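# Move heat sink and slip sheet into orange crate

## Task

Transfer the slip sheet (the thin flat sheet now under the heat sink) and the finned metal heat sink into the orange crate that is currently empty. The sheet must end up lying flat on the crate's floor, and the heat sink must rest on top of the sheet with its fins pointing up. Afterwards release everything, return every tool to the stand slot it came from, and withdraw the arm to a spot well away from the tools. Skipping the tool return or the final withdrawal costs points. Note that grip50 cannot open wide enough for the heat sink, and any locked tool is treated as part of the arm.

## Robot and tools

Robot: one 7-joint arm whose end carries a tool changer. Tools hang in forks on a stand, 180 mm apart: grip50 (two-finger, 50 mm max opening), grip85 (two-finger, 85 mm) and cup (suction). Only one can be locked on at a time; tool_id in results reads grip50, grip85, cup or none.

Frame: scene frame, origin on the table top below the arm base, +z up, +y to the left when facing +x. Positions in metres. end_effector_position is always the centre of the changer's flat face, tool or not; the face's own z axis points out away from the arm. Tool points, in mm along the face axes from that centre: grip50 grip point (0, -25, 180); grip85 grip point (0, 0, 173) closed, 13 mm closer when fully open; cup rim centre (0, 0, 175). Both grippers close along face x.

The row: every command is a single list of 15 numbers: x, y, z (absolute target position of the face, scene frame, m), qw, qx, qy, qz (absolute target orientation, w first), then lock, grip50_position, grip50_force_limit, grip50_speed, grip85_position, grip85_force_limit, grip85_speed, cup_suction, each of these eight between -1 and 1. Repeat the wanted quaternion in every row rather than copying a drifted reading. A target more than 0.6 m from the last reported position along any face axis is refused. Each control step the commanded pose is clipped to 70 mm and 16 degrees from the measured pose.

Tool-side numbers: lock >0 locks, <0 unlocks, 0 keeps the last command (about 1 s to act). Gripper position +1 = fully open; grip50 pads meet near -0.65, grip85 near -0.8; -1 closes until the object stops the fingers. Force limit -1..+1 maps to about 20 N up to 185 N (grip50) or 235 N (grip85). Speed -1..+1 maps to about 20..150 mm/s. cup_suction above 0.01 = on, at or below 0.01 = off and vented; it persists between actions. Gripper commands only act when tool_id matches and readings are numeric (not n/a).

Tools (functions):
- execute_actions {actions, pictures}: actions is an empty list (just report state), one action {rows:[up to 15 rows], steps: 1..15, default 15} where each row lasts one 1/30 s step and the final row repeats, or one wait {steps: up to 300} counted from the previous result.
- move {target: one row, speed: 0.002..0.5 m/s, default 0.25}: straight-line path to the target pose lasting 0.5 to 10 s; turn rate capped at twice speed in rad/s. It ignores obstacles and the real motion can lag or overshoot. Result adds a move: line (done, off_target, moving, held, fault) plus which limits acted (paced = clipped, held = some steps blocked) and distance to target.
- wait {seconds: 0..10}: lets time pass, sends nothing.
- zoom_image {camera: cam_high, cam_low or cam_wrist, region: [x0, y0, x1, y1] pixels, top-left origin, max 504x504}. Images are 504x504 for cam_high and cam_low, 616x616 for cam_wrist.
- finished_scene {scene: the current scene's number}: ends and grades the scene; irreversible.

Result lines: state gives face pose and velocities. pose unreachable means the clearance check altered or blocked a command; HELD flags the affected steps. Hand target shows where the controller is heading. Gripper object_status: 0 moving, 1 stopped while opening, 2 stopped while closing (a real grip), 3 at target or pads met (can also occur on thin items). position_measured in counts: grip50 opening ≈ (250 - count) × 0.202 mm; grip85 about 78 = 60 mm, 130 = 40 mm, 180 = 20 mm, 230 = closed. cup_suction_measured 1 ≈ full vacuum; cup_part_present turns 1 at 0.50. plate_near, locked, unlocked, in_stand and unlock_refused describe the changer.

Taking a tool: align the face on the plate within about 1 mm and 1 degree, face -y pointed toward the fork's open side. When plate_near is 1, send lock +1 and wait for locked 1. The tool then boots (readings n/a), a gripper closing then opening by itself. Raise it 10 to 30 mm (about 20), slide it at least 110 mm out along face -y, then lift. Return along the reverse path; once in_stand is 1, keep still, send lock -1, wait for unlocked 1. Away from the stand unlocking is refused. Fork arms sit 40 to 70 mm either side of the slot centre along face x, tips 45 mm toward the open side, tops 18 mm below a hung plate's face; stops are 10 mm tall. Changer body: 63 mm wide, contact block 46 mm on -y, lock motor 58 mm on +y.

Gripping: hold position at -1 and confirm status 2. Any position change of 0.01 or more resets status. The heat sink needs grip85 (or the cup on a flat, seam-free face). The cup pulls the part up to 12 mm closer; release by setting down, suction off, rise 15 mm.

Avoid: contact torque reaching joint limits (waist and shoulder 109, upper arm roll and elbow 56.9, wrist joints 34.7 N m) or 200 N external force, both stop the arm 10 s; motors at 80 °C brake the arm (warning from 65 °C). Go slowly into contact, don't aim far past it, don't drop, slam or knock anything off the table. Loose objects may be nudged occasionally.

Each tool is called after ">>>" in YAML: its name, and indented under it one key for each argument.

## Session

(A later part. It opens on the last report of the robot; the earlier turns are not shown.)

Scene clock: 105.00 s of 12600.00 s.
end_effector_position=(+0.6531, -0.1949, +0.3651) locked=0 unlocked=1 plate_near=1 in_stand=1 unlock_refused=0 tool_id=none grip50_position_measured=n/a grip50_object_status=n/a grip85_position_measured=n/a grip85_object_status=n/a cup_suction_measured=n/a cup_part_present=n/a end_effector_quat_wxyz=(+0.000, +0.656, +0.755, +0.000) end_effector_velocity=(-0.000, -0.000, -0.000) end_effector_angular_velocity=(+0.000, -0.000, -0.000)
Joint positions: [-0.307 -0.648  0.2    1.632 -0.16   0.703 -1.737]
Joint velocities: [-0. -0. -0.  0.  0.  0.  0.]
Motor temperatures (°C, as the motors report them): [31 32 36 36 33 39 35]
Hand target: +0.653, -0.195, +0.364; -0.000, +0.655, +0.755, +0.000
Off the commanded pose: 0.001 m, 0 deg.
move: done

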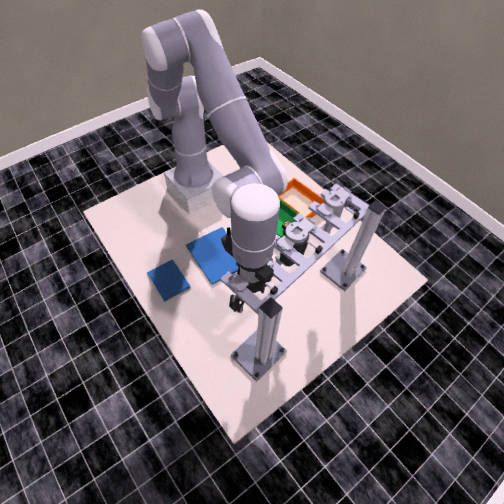

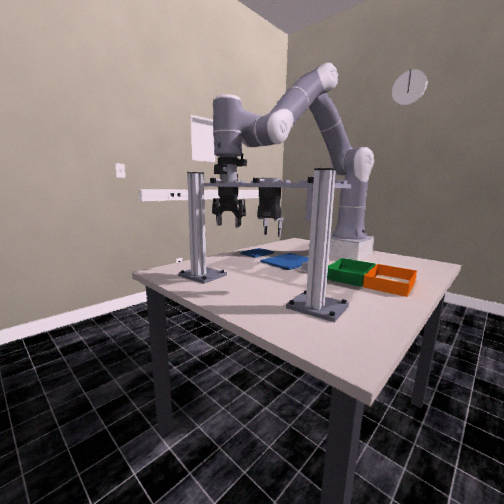

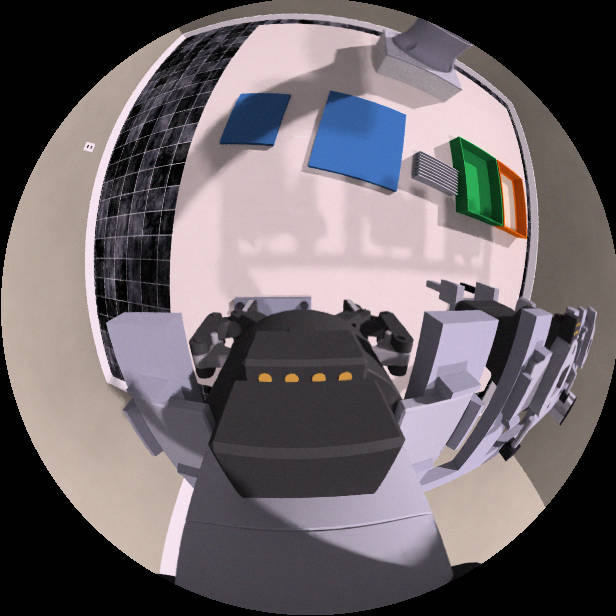

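>>> execute_actions:
  actions:
    - {"rows":[[0.6531,-0.1948,0.365,0,0.6554,0.7553,0,1,1,0,0,1,-1,0.5,0]],"steps":15}
  pictures: false

>>> execute_actions:
  actions:
    - {"rows":[[0.6531,-0.1948,0.365,0,0.6554,0.7553,0,1,1,0,0,1,-1,0.5,0]],"steps":15}
  pictures: false

>>> execute_actions:
  actions:
    - {"rows":[[0.6531,-0.1948,0.365,0,0.6554,0.7553,0,1,1,0,0,1,-1,0.5,0]],"steps":5}
  pictures: false

Scene clock: 106.07 s of 12600.00 s.
end_effector_position=(+0.6531, -0.1949, +0.3652) locked=0 unlocked=0 plate_near=1 in_stand=1 unlock_refused=0 tool_id=none grip50_position_measured=n/a grip50_object_status=n/a grip85_position_measured=n/a grip85_object_status=n/a cup_suction_measured=n/a cup_part_present=n/a end_effector_quat_wxyz=(+0.000, +0.656, +0.755, +0.000) end_effector_velocity=(-0.000, -0.000, -0.000) end_effector_angular_velocity=(-0.000, +0.000, -0.000)
Joint positions: [-0.307 -0.648  0.2    1.632 -0.16   0.703 -1.737]
Joint velocities: [-0. -0.  0. -0. -0. -0.  0.]
Motor temperatures (°C, as the motors report them): [31 32 36 36 33 39 35]
Hand target: +0.653, -0.195, +0.365; -0.000, +0.655, +0.755, +0.000
Off the commanded pose: 0.000 m, 0 deg.
Steps of this call (steps 1 to 17: nothing new was sent; steps 18 to 32: all 15 steps of this action). Readings (end_effector_position | what the end effector reports):
18: (+0.6531, -0.1949, +0.3651) | locked=0 unlocked=0 plate_near=1 in_stand=1 unlock_refused=0 tool_id=none grip50_position_measured=n/a grip50_object_status=n/a grip85_position_measured=n/a grip85_object_status=n/a cup_suction_measured=n/a cup_part_present=n/a
19: (+0.6531, -0.1949, +0.3652) | locked=0 unlocked=0 plate_near=1 in_stand=1 unlock_refused=0 tool_id=none grip50_position_measured=n/a grip50_object_status=n/a grip85_position_measured=n/a grip85_object_status=n/a cup_suction_measured=n/a cup_part_present=n/a
21: (+0.6531, -0.1949, +0.3652) | locked=0 unlocked=0 plate_near=1 in_stand=1 unlock_refused=0 tool_id=none grip50_position_measured=n/a grip50_object_status=n/a grip85_position_measured=n/a grip85_object_status=n/a cup_suction_measured=n/a cup_part_present=n/a
25: (+0.6531, -0.1949, +0.3652) | locked=0 unlocked=0 plate_near=1 in_stand=1 unlock_refused=0 tool_id=none grip50_position_measured=n/a grip50_object_status=n/a grip85_position_measured=n/a grip85_object_status=n/a cup_suction_measured=n/a cup_part_present=n/a
32: the state above

Scene clock: 106.57 s of 12600.00 s.
end_effector_position=(+0.6531, -0.1949, +0.3653) locked=1 unlocked=0 plate_near=1 in_stand=1 unlock_refused=0 tool_id=grip85 grip50_position_measured=n/a grip50_object_status=n/a grip85_position_measured=n/a grip85_object_status=n/a cup_suction_measured=n/a cup_part_present=n/a end_effector_quat_wxyz=(+0.000, +0.655, +0.755, +0.000) end_effector_velocity=(+0.000, -0.000, +0.000) end_effector_angular_velocity=(+0.000, -0.001, -0.001)
Joint positions: [-0.307 -0.648  0.2    1.632 -0.16   0.703 -1.737]
Joint velocities: [-0.    -0.    -0.    -0.     0.     0.001  0.   ]
Motor temperatures (°C, as the motors report them): [31 32 36 36 33 39 35]
Hand target: +0.653, -0.195, +0.365; -0.000, +0.655, +0.755, +0.000
Off the commanded pose: 0.000 m, 0 deg.
Steps of this call (steps 1 to 15: all 15 steps of this action). Readings (end_effector_position | what the end effector reports):
1: (+0.6531, -0.1949, +0.3652) | locked=0 unlocked=0 plate_near=1 in_stand=1 unlock_refused=0 tool_id=none grip50_position_measured=n/a grip50_object_status=n/a grip85_position_measured=n/a grip85_object_status=n/a cup_suction_measured=n/a cup_part_present=n/a
2: (+0.6531, -0.1949, +0.3652) | locked=0 unlocked=0 plate_near=1 in_stand=1 unlock_refused=0 tool_id=none grip50_position_measured=n/a grip50_object_status=n/a grip85_position_measured=n/a grip85_object_status=n/a cup_suction_measured=n/a cup_part_present=n/a
4: (+0.6531, -0.1949, +0.3651) | locked=0 unlocked=0 plate_near=1 in_stand=1 unlock_refused=0 tool_id=none grip50_position_measured=n/a grip50_object_status=n/a grip85_position_measured=n/a grip85_object_status=n/a cup_suction_measured=n/a cup_part_present=n/a
8: (+0.6531, -0.1949, +0.3651) | locked=0 unlocked=0 plate_near=1 in_stand=1 unlock_refused=0 tool_id=none grip50_position_measured=n/a grip50_object_status=n/a grip85_position_measured=n/a grip85_object_status=n/a cup_suction_measured=n/a cup_part_present=n/a
15: the state above

Scene clock: 106.73 s of 12600.00 s.
end_effector_position=(+0.6531, -0.1949, +0.3653) locked=1 unlocked=0 plate_near=1 in_stand=1 unlock_refused=0 tool_id=grip85 grip50_position_measured=n/a grip50_object_status=n/a grip85_position_measured=n/a grip85_object_status=n/a cup_suction_measured=n/a cup_part_present=n/a end_effector_quat_wxyz=(+0.000, +0.655, +0.755, +0.000) end_effector_velocity=(+0.000, +0.000, -0.000) end_effector_angular_velocity=(-0.000, +0.001, +0.000)
Joint positions: [-0.307 -0.648  0.2    1.632 -0.16   0.703 -1.737]
Joint velocities: [ 0.    -0.001 -0.    -0.    -0.    -0.001 -0.   ]
Motor temperatures (°C, as the motors report them): [31 32 36 36 33 39 35]
Hand target: +0.653, -0.195, +0.365; -0.000, +0.655, +0.755, -0.000
Off the commanded pose: 0.000 m, 0 deg.
Steps of this call (steps 1 to 5: all 5 steps of this action). Readings (end_effector_position | what the end effector reports):
1: (+0.6531, -0.1949, +0.3653) | locked=1 unlocked=0 plate_near=1 in_stand=1 unlock_refused=0 tool_id=grip85 grip50_position_measured=n/a grip50_object_status=n/a grip85_position_measured=n/a grip85_object_status=n/a cup_suction_measured=n/a cup_part_present=n/a
2: (+0.6531, -0.1949, +0.3653) | locked=1 unlocked=0 plate_near=1 in_stand=1 unlock_refused=0 tool_id=grip85 grip50_position_measured=n/a grip50_object_status=n/a grip85_position_measured=n/a grip85_object_status=n/a cup_suction_measured=n/a cup_part_present=n/a
4: (+0.6531, -0.1949, +0.3653) | locked=1 unlocked=0 plate_near=1 in_stand=1 unlock_refused=0 tool_id=grip85 grip50_position_measured=n/a grip50_object_status=n/a grip85_position_measured=n/a grip85_object_status=n/a cup_suction_measured=n/a cup_part_present=n/a
5: the state above

>>> move:
  target: [0.6531,-0.1948,0.385,0,0.6554,0.7553,0,0,1,0,0,1,0,0,0]
  speed: 0.05

>>> move:
  target: [0.529,-0.2124,0.385,0,0.6554,0.7553,0,0,1,0,0,1,0,0,0]
  speed: 0.1

>>> move:
  target: [0.3897,0.0448,0.28,0,1,0,0,0,1,0,0,1,0,0,0]
  speed: 0.2

Scene clock: 108.13 s of 12600.00 s.
end_effector_position=(+0.6531, -0.1948, +0.3852) locked=1 unlocked=0 plate_near=1 in_stand=0 unlock_refused=0 tool_id=grip85 grip50_position_measured=n/a grip50_object_status=n/a grip85_position_measured=n/a grip85_object_status=n/a cup_suction_measured=n/a cup_part_present=n/a end_effector_quat_wxyz=(+0.000, +0.655, +0.755, -0.000) end_effector_velocity=(-0.000, -0.000, -0.000) end_effector_angular_velocity=(+0.000, +0.000, -0.001)
Joint positions: [-0.31  -0.62   0.206  1.619 -0.154  0.662 -1.741]
Joint velocities: [-0. -0. -0.  0.  0. -0.  0.]
Motor temperatures (°C, as the motors report them): [31 32 36 36 33 39 35]
Hand target: +0.653, -0.195, +0.385; +0.000, +0.655, +0.755, -0.000
Off the commanded pose: 0.000 m, 0 deg.
move: done

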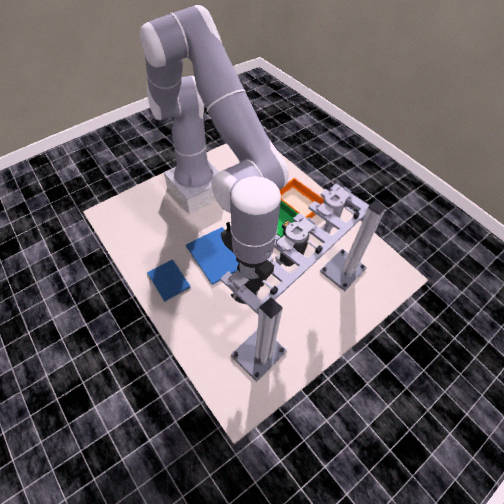

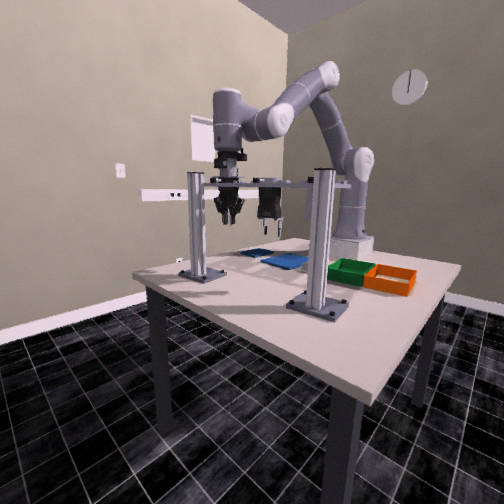

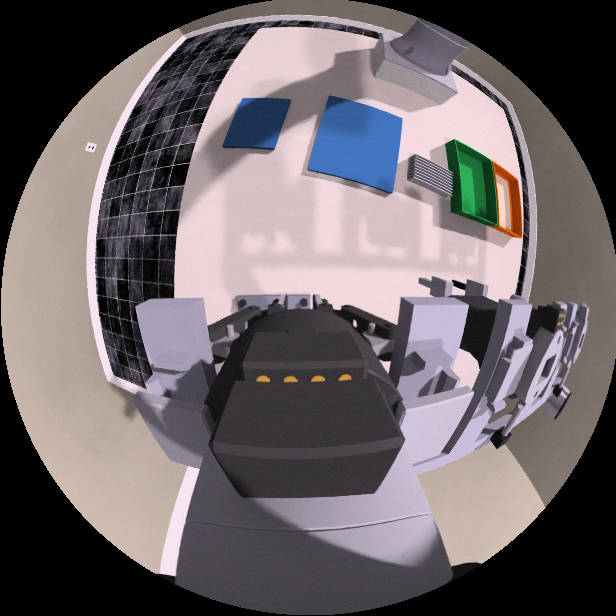

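Scene clock: 109.67 s of 12600.00 s.
end_effector_position=(+0.5291, -0.2128, +0.3845) locked=1 unlocked=0 plate_near=1 in_stand=0 unlock_refused=0 tool_id=grip85 grip50_position_measured=n/a grip50_object_status=n/a grip85_position_measured=n/a grip85_object_status=n/a cup_suction_measured=n/a cup_part_present=n/a end_effector_quat_wxyz=(+0.000, +0.655, +0.755, -0.001) end_effector_velocity=(+0.000, +0.000, -0.000) end_effector_angular_velocity=(-0.000, -0.000, +0.001)
Joint positions: [-0.407 -0.399  0.216  1.989 -0.125  0.815 -1.81 ]
Joint velocities: [ 0.001 -0.    -0.    -0.    -0.     0.     0.   ]
Motor temperatures (°C, as the motors report them): [31 32 36 36 33 39 35]
Hand target: +0.529, -0.213, +0.385; +0.000, +0.655, +0.755, -0.001
Off the commanded pose: 0.001 m, 0 deg.
move: done

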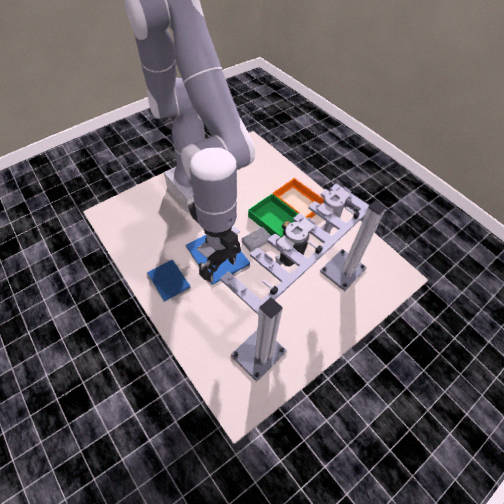

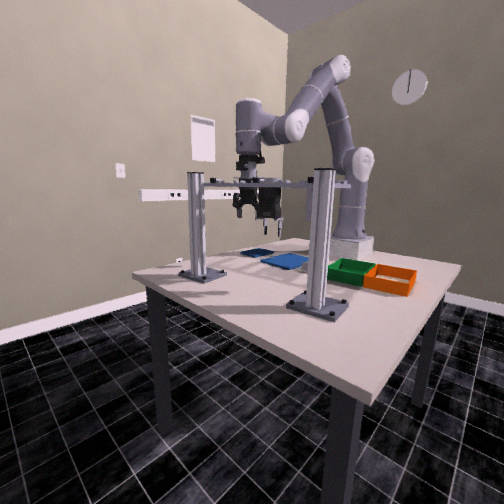

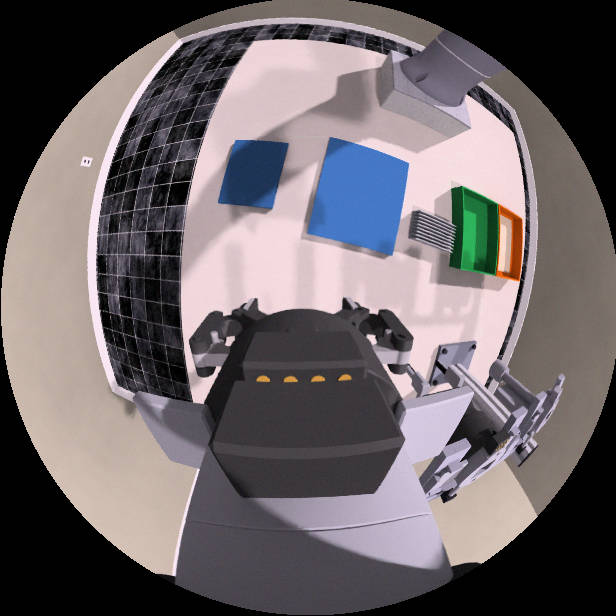

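Scene clock: 114.23 s of 12600.00 s.
end_effector_position=(+0.3892, +0.0454, +0.2789) locked=1 unlocked=0 plate_near=1 in_stand=0 unlock_refused=0 tool_id=grip85 grip50_position_measured=n/a grip50_object_status=n/a grip85_position_measured=3 grip85_object_status=3 cup_suction_measured=n/a cup_part_present=n/a end_effector_quat_wxyz=(-0.002, +1.000, -0.000, -0.001) end_effector_velocity=(-0.000, -0.000, +0.000) end_effector_angular_velocity=(-0.000, +0.000, -0.001)
Joint positions: [ 0.359 -0.367  0.022  2.564 -0.047  1.367  0.445]
Joint velocities: [-0.001  0.    -0.     0.    -0.    -0.     0.   ]
Motor temperatures (°C, as the motors report them): [31 32 36 36 33 39 35]
Hand target: +0.389, +0.045, +0.279; -0.002, +1.000, -0.000, -0.001
Off the commanded pose: 0.001 m, 0 deg.
move: done

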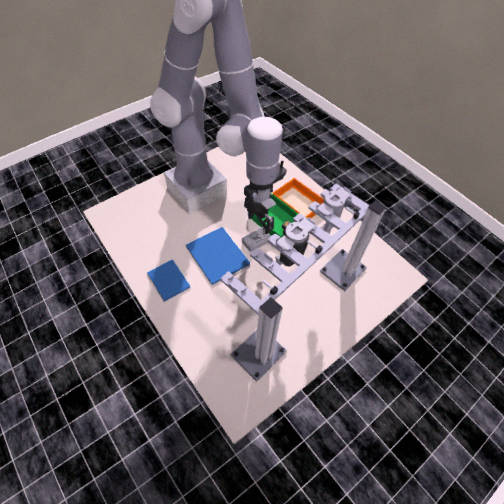

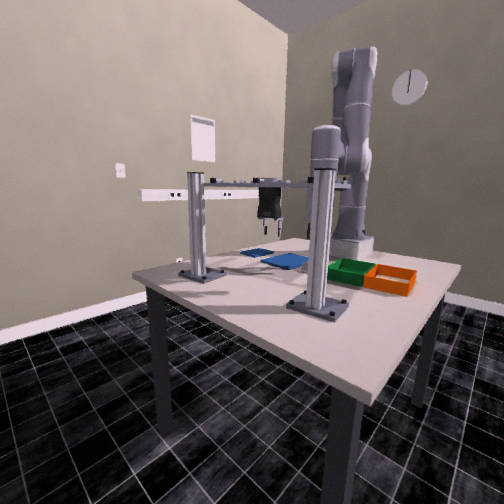

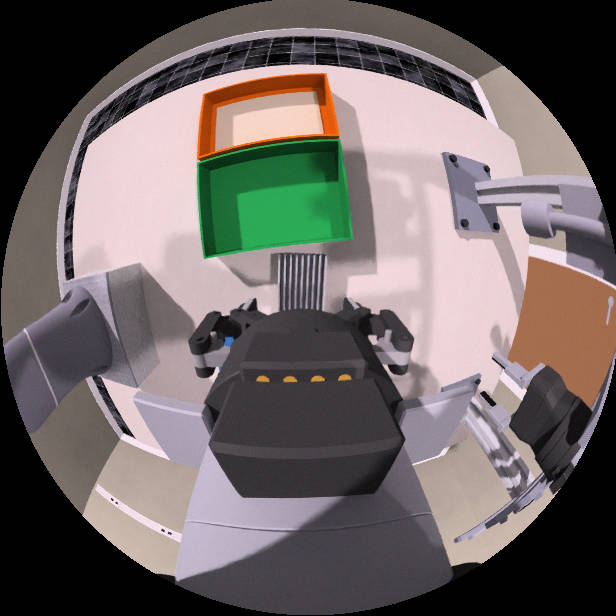

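Aligned.

>>> move:
  target: [0.3897,0.0448,0.192,0,1,0,0,0,1,0,0,1,0,0,0]
  speed: 0.08

>>> move:
  target: [0.3897,0.0448,0.192,0,1,0,0,0,1,0,0,-1,0,-0.3,0]
  speed: 0.05

Scene clock: 115.97 s of 12600.00 s.
end_effector_position=(+0.3899, +0.0450, +0.1917) locked=1 unlocked=0 plate_near=1 in_stand=0 unlock_refused=0 tool_id=grip85 grip50_position_measured=n/a grip50_object_status=n/a grip85_position_measured=3 grip85_object_status=3 cup_suction_measured=n/a cup_part_present=n/a end_effector_quat_wxyz=(-0.000, +1.000, -0.000, -0.000) end_effector_velocity=(+0.000, +0.000, +0.001) end_effector_angular_velocity=(+0.001, -0.001, +0.000)
Joint positions: [ 0.393 -0.705 -0.015  2.519 -0.045  1.66   0.445]
Joint velocities: [ 0.     0.001 -0.     0.    -0.     0.    -0.   ]
Motor temperatures (°C, as the motors report them): [31 32 36 36 33 39 35]
Hand target: +0.390, +0.045, +0.192; -0.000, +1.000, -0.000, -0.000
Off the commanded pose: 0.000 m, 0 deg.
move: done

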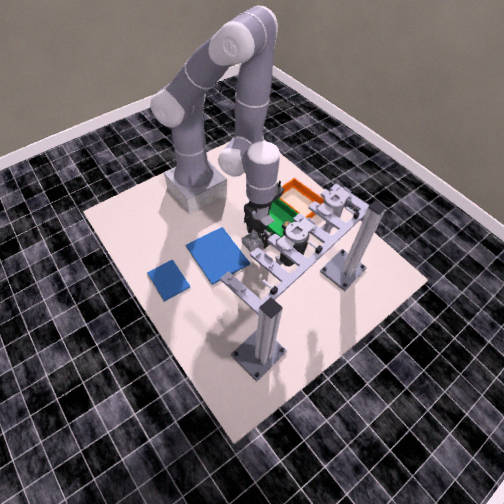

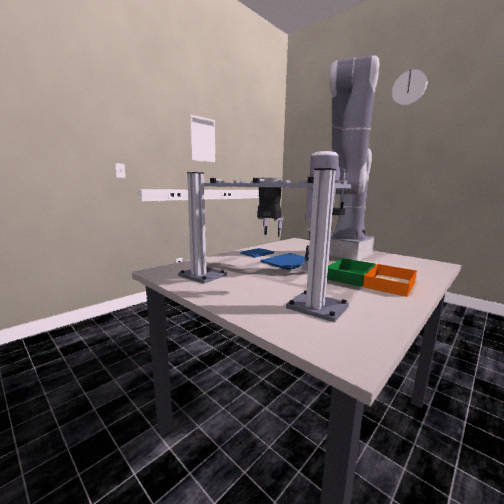

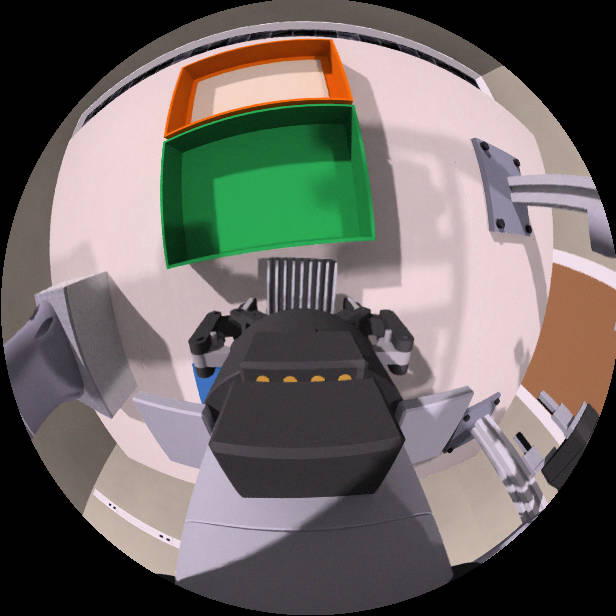

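Scene clock: 116.73 s of 12600.00 s.
end_effector_position=(+0.3897, +0.0448, +0.1924) locked=1 unlocked=0 plate_near=1 in_stand=0 unlock_refused=0 tool_id=grip85 grip50_position_measured=n/a grip50_object_status=n/a grip85_position_measured=80 grip85_object_status=2 cup_suction_measured=n/a cup_part_present=n/a end_effector_quat_wxyz=(-0.000, +1.000, -0.000, +0.000) end_effector_velocity=(+0.000, -0.000, +0.000) end_effector_angular_velocity=(+0.000, -0.000, -0.000)
Joint positions: [ 0.393 -0.703 -0.016  2.521 -0.044  1.661  0.445]
Joint velocities: [-0.  0. -0.  0. -0.  0.  0.]
Motor temperatures (°C, as the motors report them): [31 32 36 36 33 39 35]
Hand target: +0.390, +0.045, +0.192; -0.000, +1.000, +0.000, +0.000
Off the commanded pose: 0.000 m, 0 deg.
move: done

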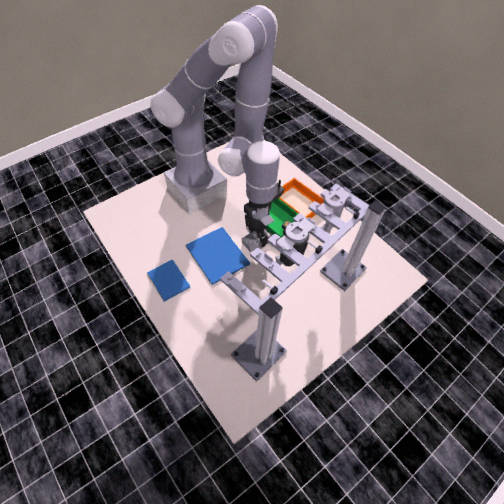

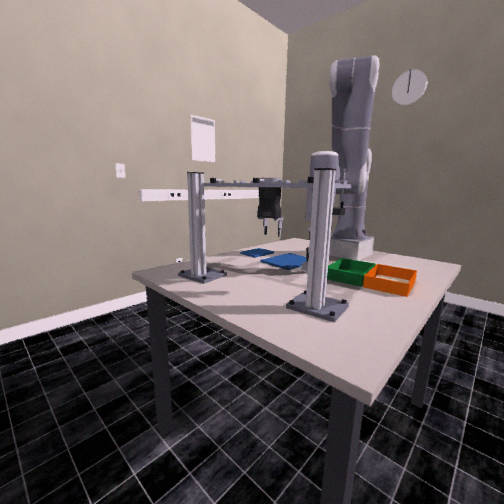

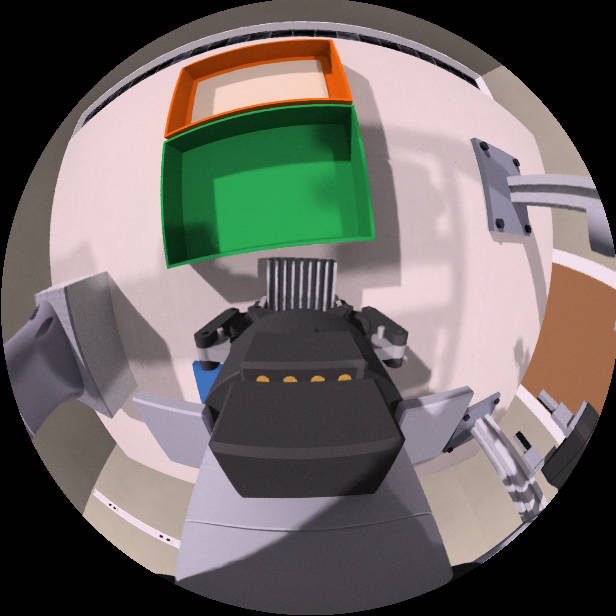

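>>> move:
  target: [0.3897,0.0448,0.265,0,1,0,0,0,1,0,0,-1,0,-0.3,0]
  speed: 0.1

>>> move:
  target: [0.3337,0.3122,0.265,0,0.9981,0.061,0,0,1,0,0,-1,0,-0.3,0]
  speed: 0.15

>>> move:
  target: [0.3337,0.3122,0.245,0,0.9981,0.061,0,0,1,0,0,-1,0,-0.3,0]
  speed: 0.05

Scene clock: 118.60 s of 12600.00 s.
end_effector_position=(+0.3895, +0.0446, +0.2652) locked=1 unlocked=0 plate_near=1 in_stand=0 unlock_refused=0 tool_id=grip85 grip50_position_measured=n/a grip50_object_status=n/a grip85_position_measured=80 grip85_object_status=2 cup_suction_measured=n/a cup_part_present=n/a end_effector_quat_wxyz=(+0.000, +1.000, +0.000, -0.000) end_effector_velocity=(-0.000, -0.000, -0.000) end_effector_angular_velocity=(-0.000, +0.000, +0.000)
Joint positions: [ 0.373 -0.419  0.004  2.565 -0.054  1.421  0.449]
Joint velocities: [-0.    -0.001 -0.     0.    -0.     0.001 -0.   ]
Motor temperatures (°C, as the motors report them): [31 32 36 36 33 39 35]
Hand target: +0.390, +0.045, +0.265; +0.000, +1.000, +0.000, +0.000
Off the commanded pose: 0.000 m, 0 deg.
move: done

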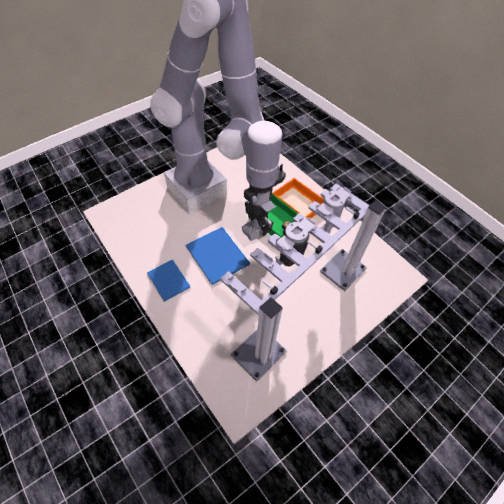

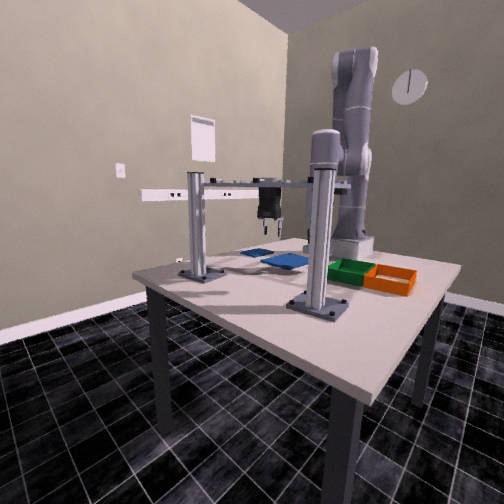

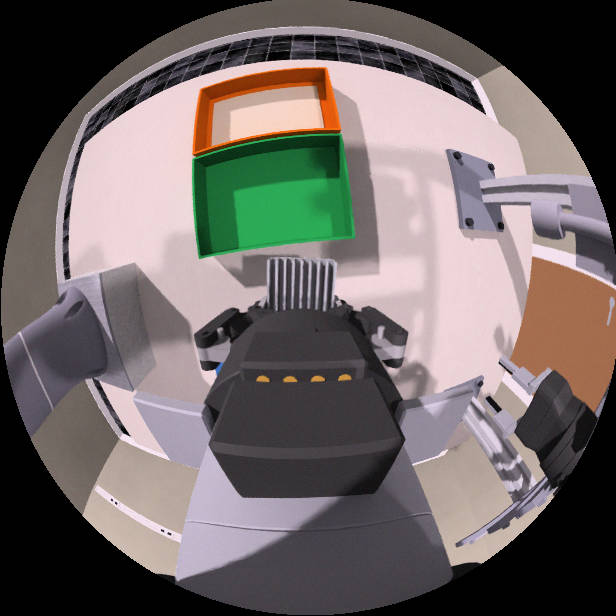

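Scene clock: 120.73 s of 12600.00 s.
end_effector_position=(+0.3319, +0.3129, +0.2653) locked=1 unlocked=0 plate_near=1 in_stand=0 unlock_refused=0 tool_id=grip85 grip50_position_measured=n/a grip50_object_status=n/a grip85_position_measured=80 grip85_object_status=2 cup_suction_measured=n/a cup_part_present=n/a end_effector_quat_wxyz=(-0.002, +0.998, +0.061, -0.002) end_effector_velocity=(+0.000, -0.000, +0.000) end_effector_angular_velocity=(+0.000, -0.000, -0.001)
Joint positions: [ 0.924 -0.49   0.048  2.378 -0.098  1.299  0.958]
Joint velocities: [-0.001  0.     0.     0.     0.    -0.     0.   ]
Motor temperatures (°C, as the motors report them): [31 32 36 36 33 39 35]
Hand target: +0.332, +0.313, +0.265; -0.002, +0.998, +0.061, -0.002
Off the commanded pose: 0.002 m, 0 deg.
move: done

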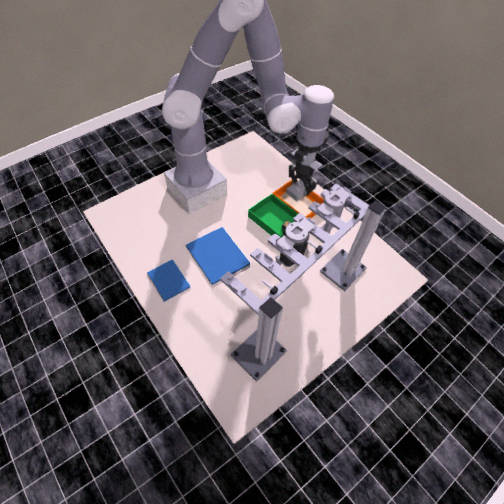

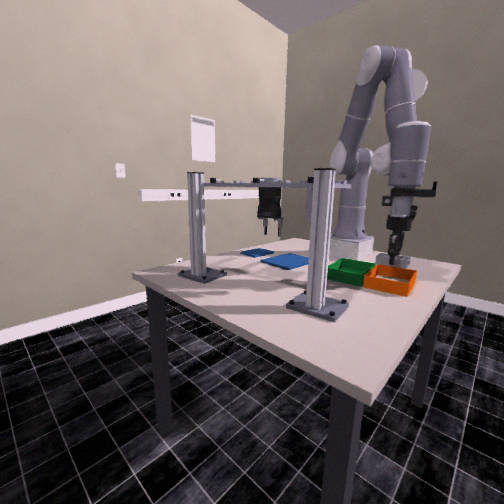

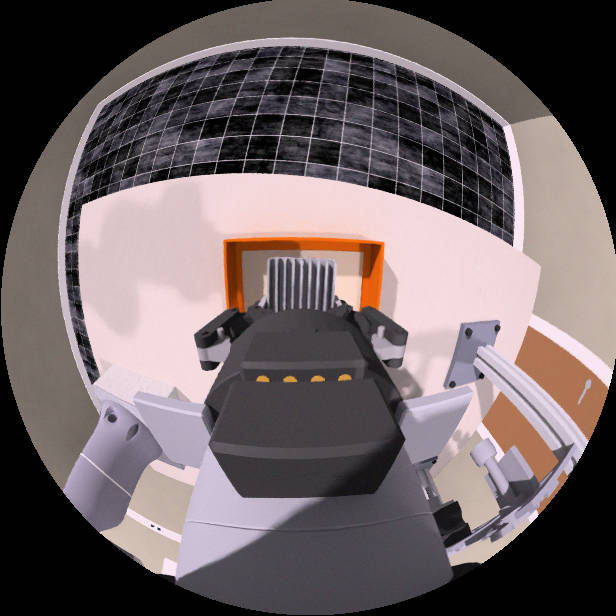

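Scene clock: 121.43 s of 12600.00 s.
end_effector_position=(+0.3336, +0.3121, +0.2447) locked=1 unlocked=0 plate_near=1 in_stand=0 unlock_refused=0 tool_id=grip85 grip50_position_measured=n/a grip50_object_status=n/a grip85_position_measured=80 grip85_object_status=2 cup_suction_measured=n/a cup_part_present=n/a end_effector_quat_wxyz=(+0.000, +0.998, +0.061, -0.000) end_effector_velocity=(-0.000, +0.000, +0.000) end_effector_angular_velocity=(+0.000, -0.000, +0.000)
Joint positions: [ 0.938 -0.554  0.026  2.375 -0.108  1.359  0.963]
Joint velocities: [ 0.001  0.001 -0.    -0.     0.    -0.001 -0.   ]
Motor temperatures (°C, as the motors report them): [31 32 36 36 33 39 35]
Hand target: +0.334, +0.312, +0.245; -0.000, +0.998, +0.061, -0.000
Off the commanded pose: 0.000 m, 0 deg.
move: done

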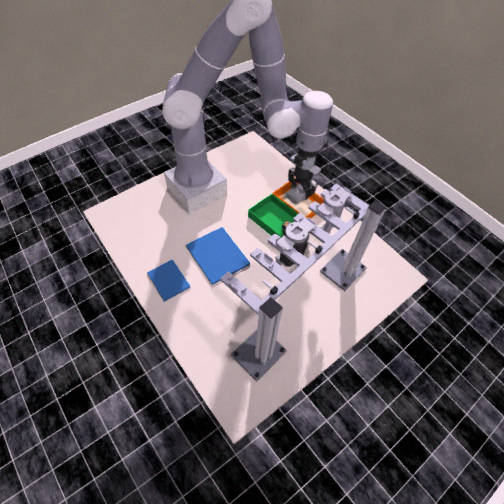

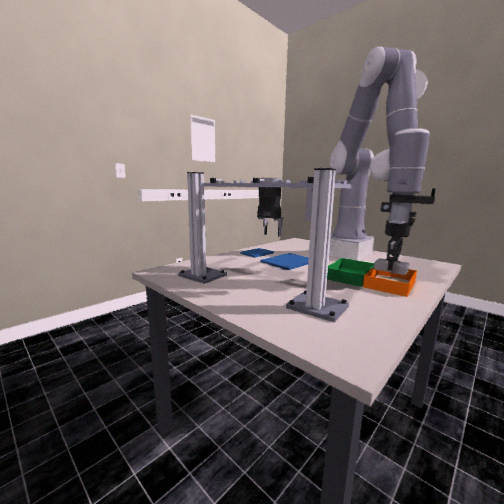

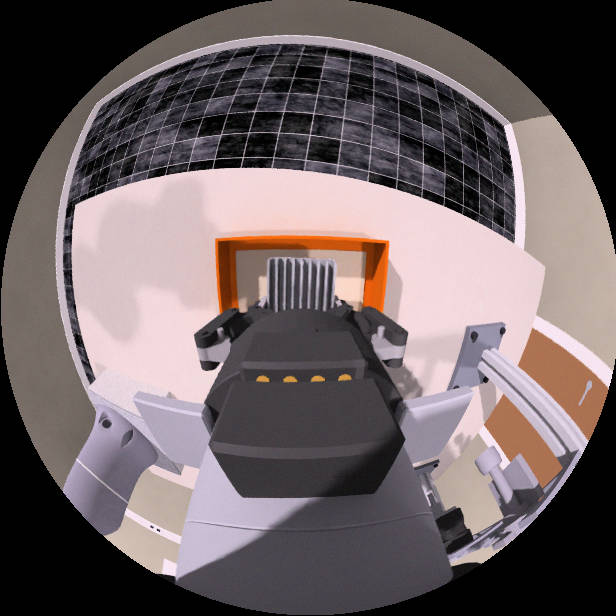

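>>> zoom_image:
  camera: "cam_low"
  region: [330,235,450,305]

>>> zoom_image:
  camera: "cam_high"
  region: [250,150,350,240]

Region (330, 235, 450, 305) of cam_low's 504x504 image, scaled by 4.200, with more detail than that image has; it fills the top 294 rows of this view, and the rest is white.

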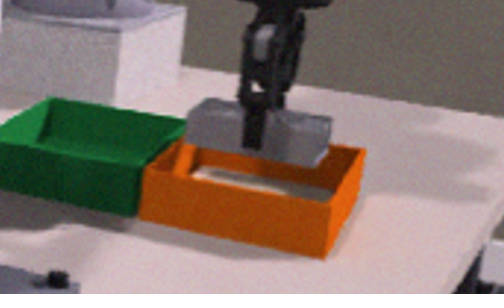

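Region (250, 150, 350, 240) of cam_high's 504x504 image, scaled by 5.040, with more detail than that image has; it fills the top 454 rows of this view, and the rest is white.

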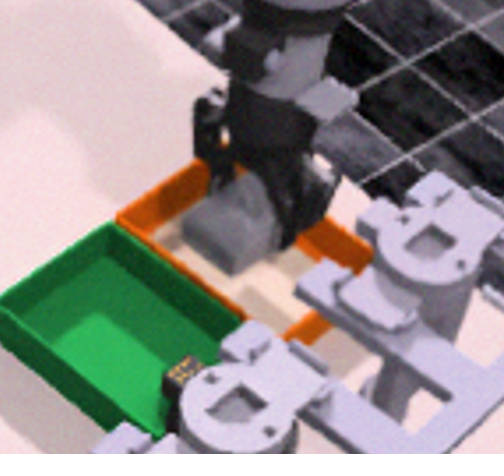

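>>> move:
  target: [0.3337,0.3122,0.215,0,0.9981,0.061,0,0,1,0,0,-1,0,-0.3,0]
  speed: 0.03

>>> zoom_image:
  camera: "cam_low"
  region: [330,235,450,305]

Scene clock: 123.80 s of 12600.00 s.
end_effector_position=(+0.3336, +0.3121, +0.2147) locked=1 unlocked=0 plate_near=1 in_stand=0 unlock_refused=0 tool_id=grip85 grip50_position_measured=n/a grip50_object_status=n/a grip85_position_measured=80 grip85_object_status=2 cup_suction_measured=n/a cup_part_present=n/a end_effector_quat_wxyz=(+0.000, +0.998, +0.061, -0.000) end_effector_velocity=(+0.000, +0.000, +0.000) end_effector_angular_velocity=(+0.001, -0.001, +0.000)
Joint positions: [ 0.953 -0.648  0.009  2.363 -0.11   1.441  0.966]
Joint velocities: [-0.     0.     0.     0.    -0.     0.001 -0.   ]
Motor temperatures (°C, as the motors report them): [31 32 36 36 33 39 35]
Hand target: +0.334, +0.312, +0.215; -0.000, +0.998, +0.061, -0.000
Off the commanded pose: 0.000 m, 0 deg.
move: done

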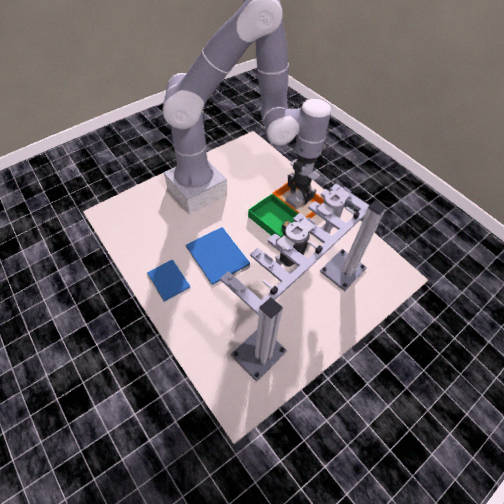

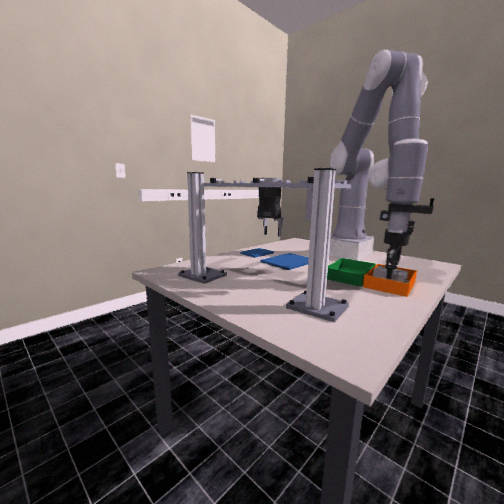

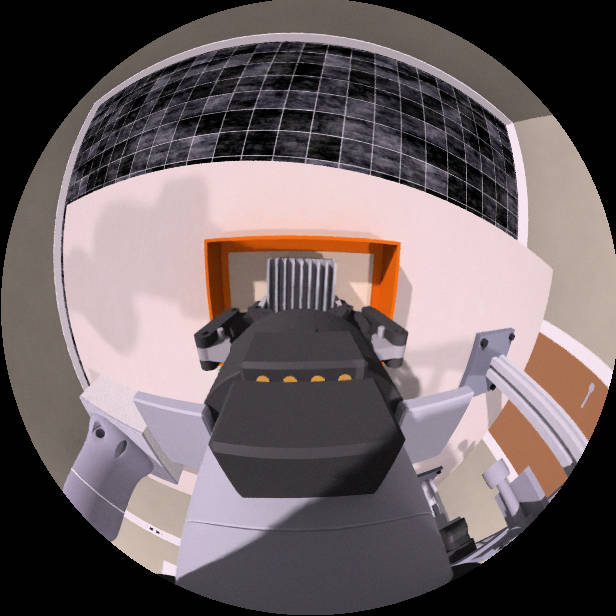

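Region (330, 235, 450, 305) of cam_low's 504x504 image, scaled by 4.200, with more detail than that image has; it fills the top 294 rows of this view, and the rest is white.

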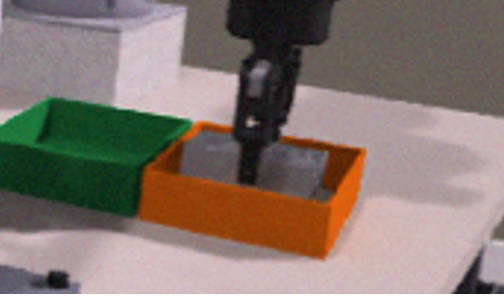

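Inside. Lower slowly.

>>> move:
  target: [0.3337,0.3122,0.1975,0,0.9981,0.061,0,0,1,0,0,-1,0,-0.3,0]
  speed: 0.012

Scene clock: 125.93 s of 12600.00 s.
end_effector_position=(+0.3338, +0.3124, +0.1979) locked=1 unlocked=0 plate_near=1 in_stand=0 unlock_refused=0 tool_id=grip85 grip50_position_measured=n/a grip50_object_status=n/a grip85_position_measured=80 grip85_object_status=2 cup_suction_measured=n/a cup_part_present=n/a end_effector_quat_wxyz=(-0.000, +0.998, +0.061, +0.000) end_effector_velocity=(-0.000, +0.000, +0.000) end_effector_angular_velocity=(+0.001, -0.000, +0.000)
Joint positions: [ 0.959 -0.701  0.001  2.352 -0.11   1.485  0.967]
Joint velocities: [ 0.     0.     0.     0.     0.     0.001 -0.   ]
Motor temperatures (°C, as the motors report them): [31 32 36 36 33 39 35]
Hand target: +0.334, +0.312, +0.197; -0.000, +0.998, +0.061, -0.000
Off the commanded pose: 0.000 m, 0 deg.
move: done

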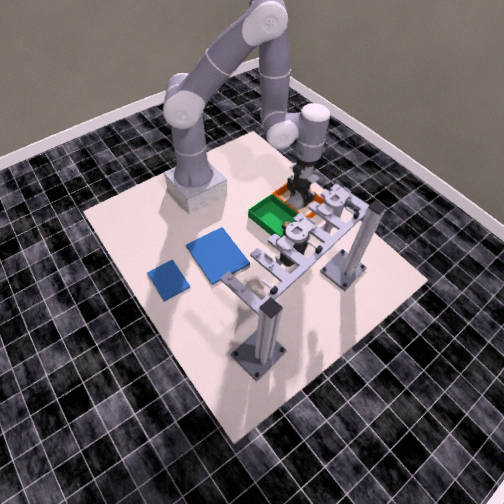

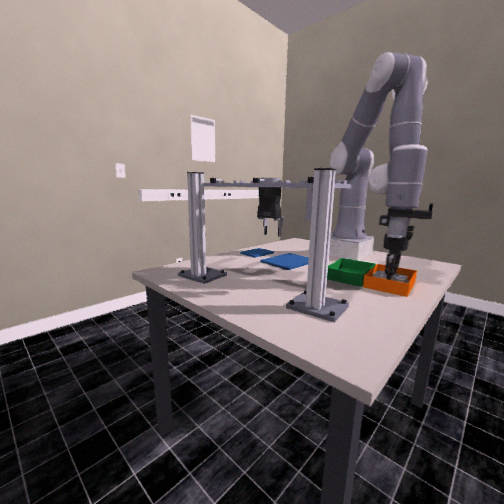

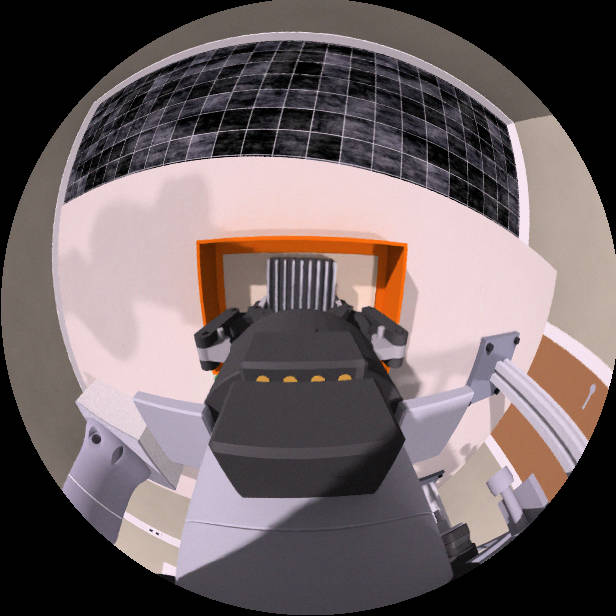

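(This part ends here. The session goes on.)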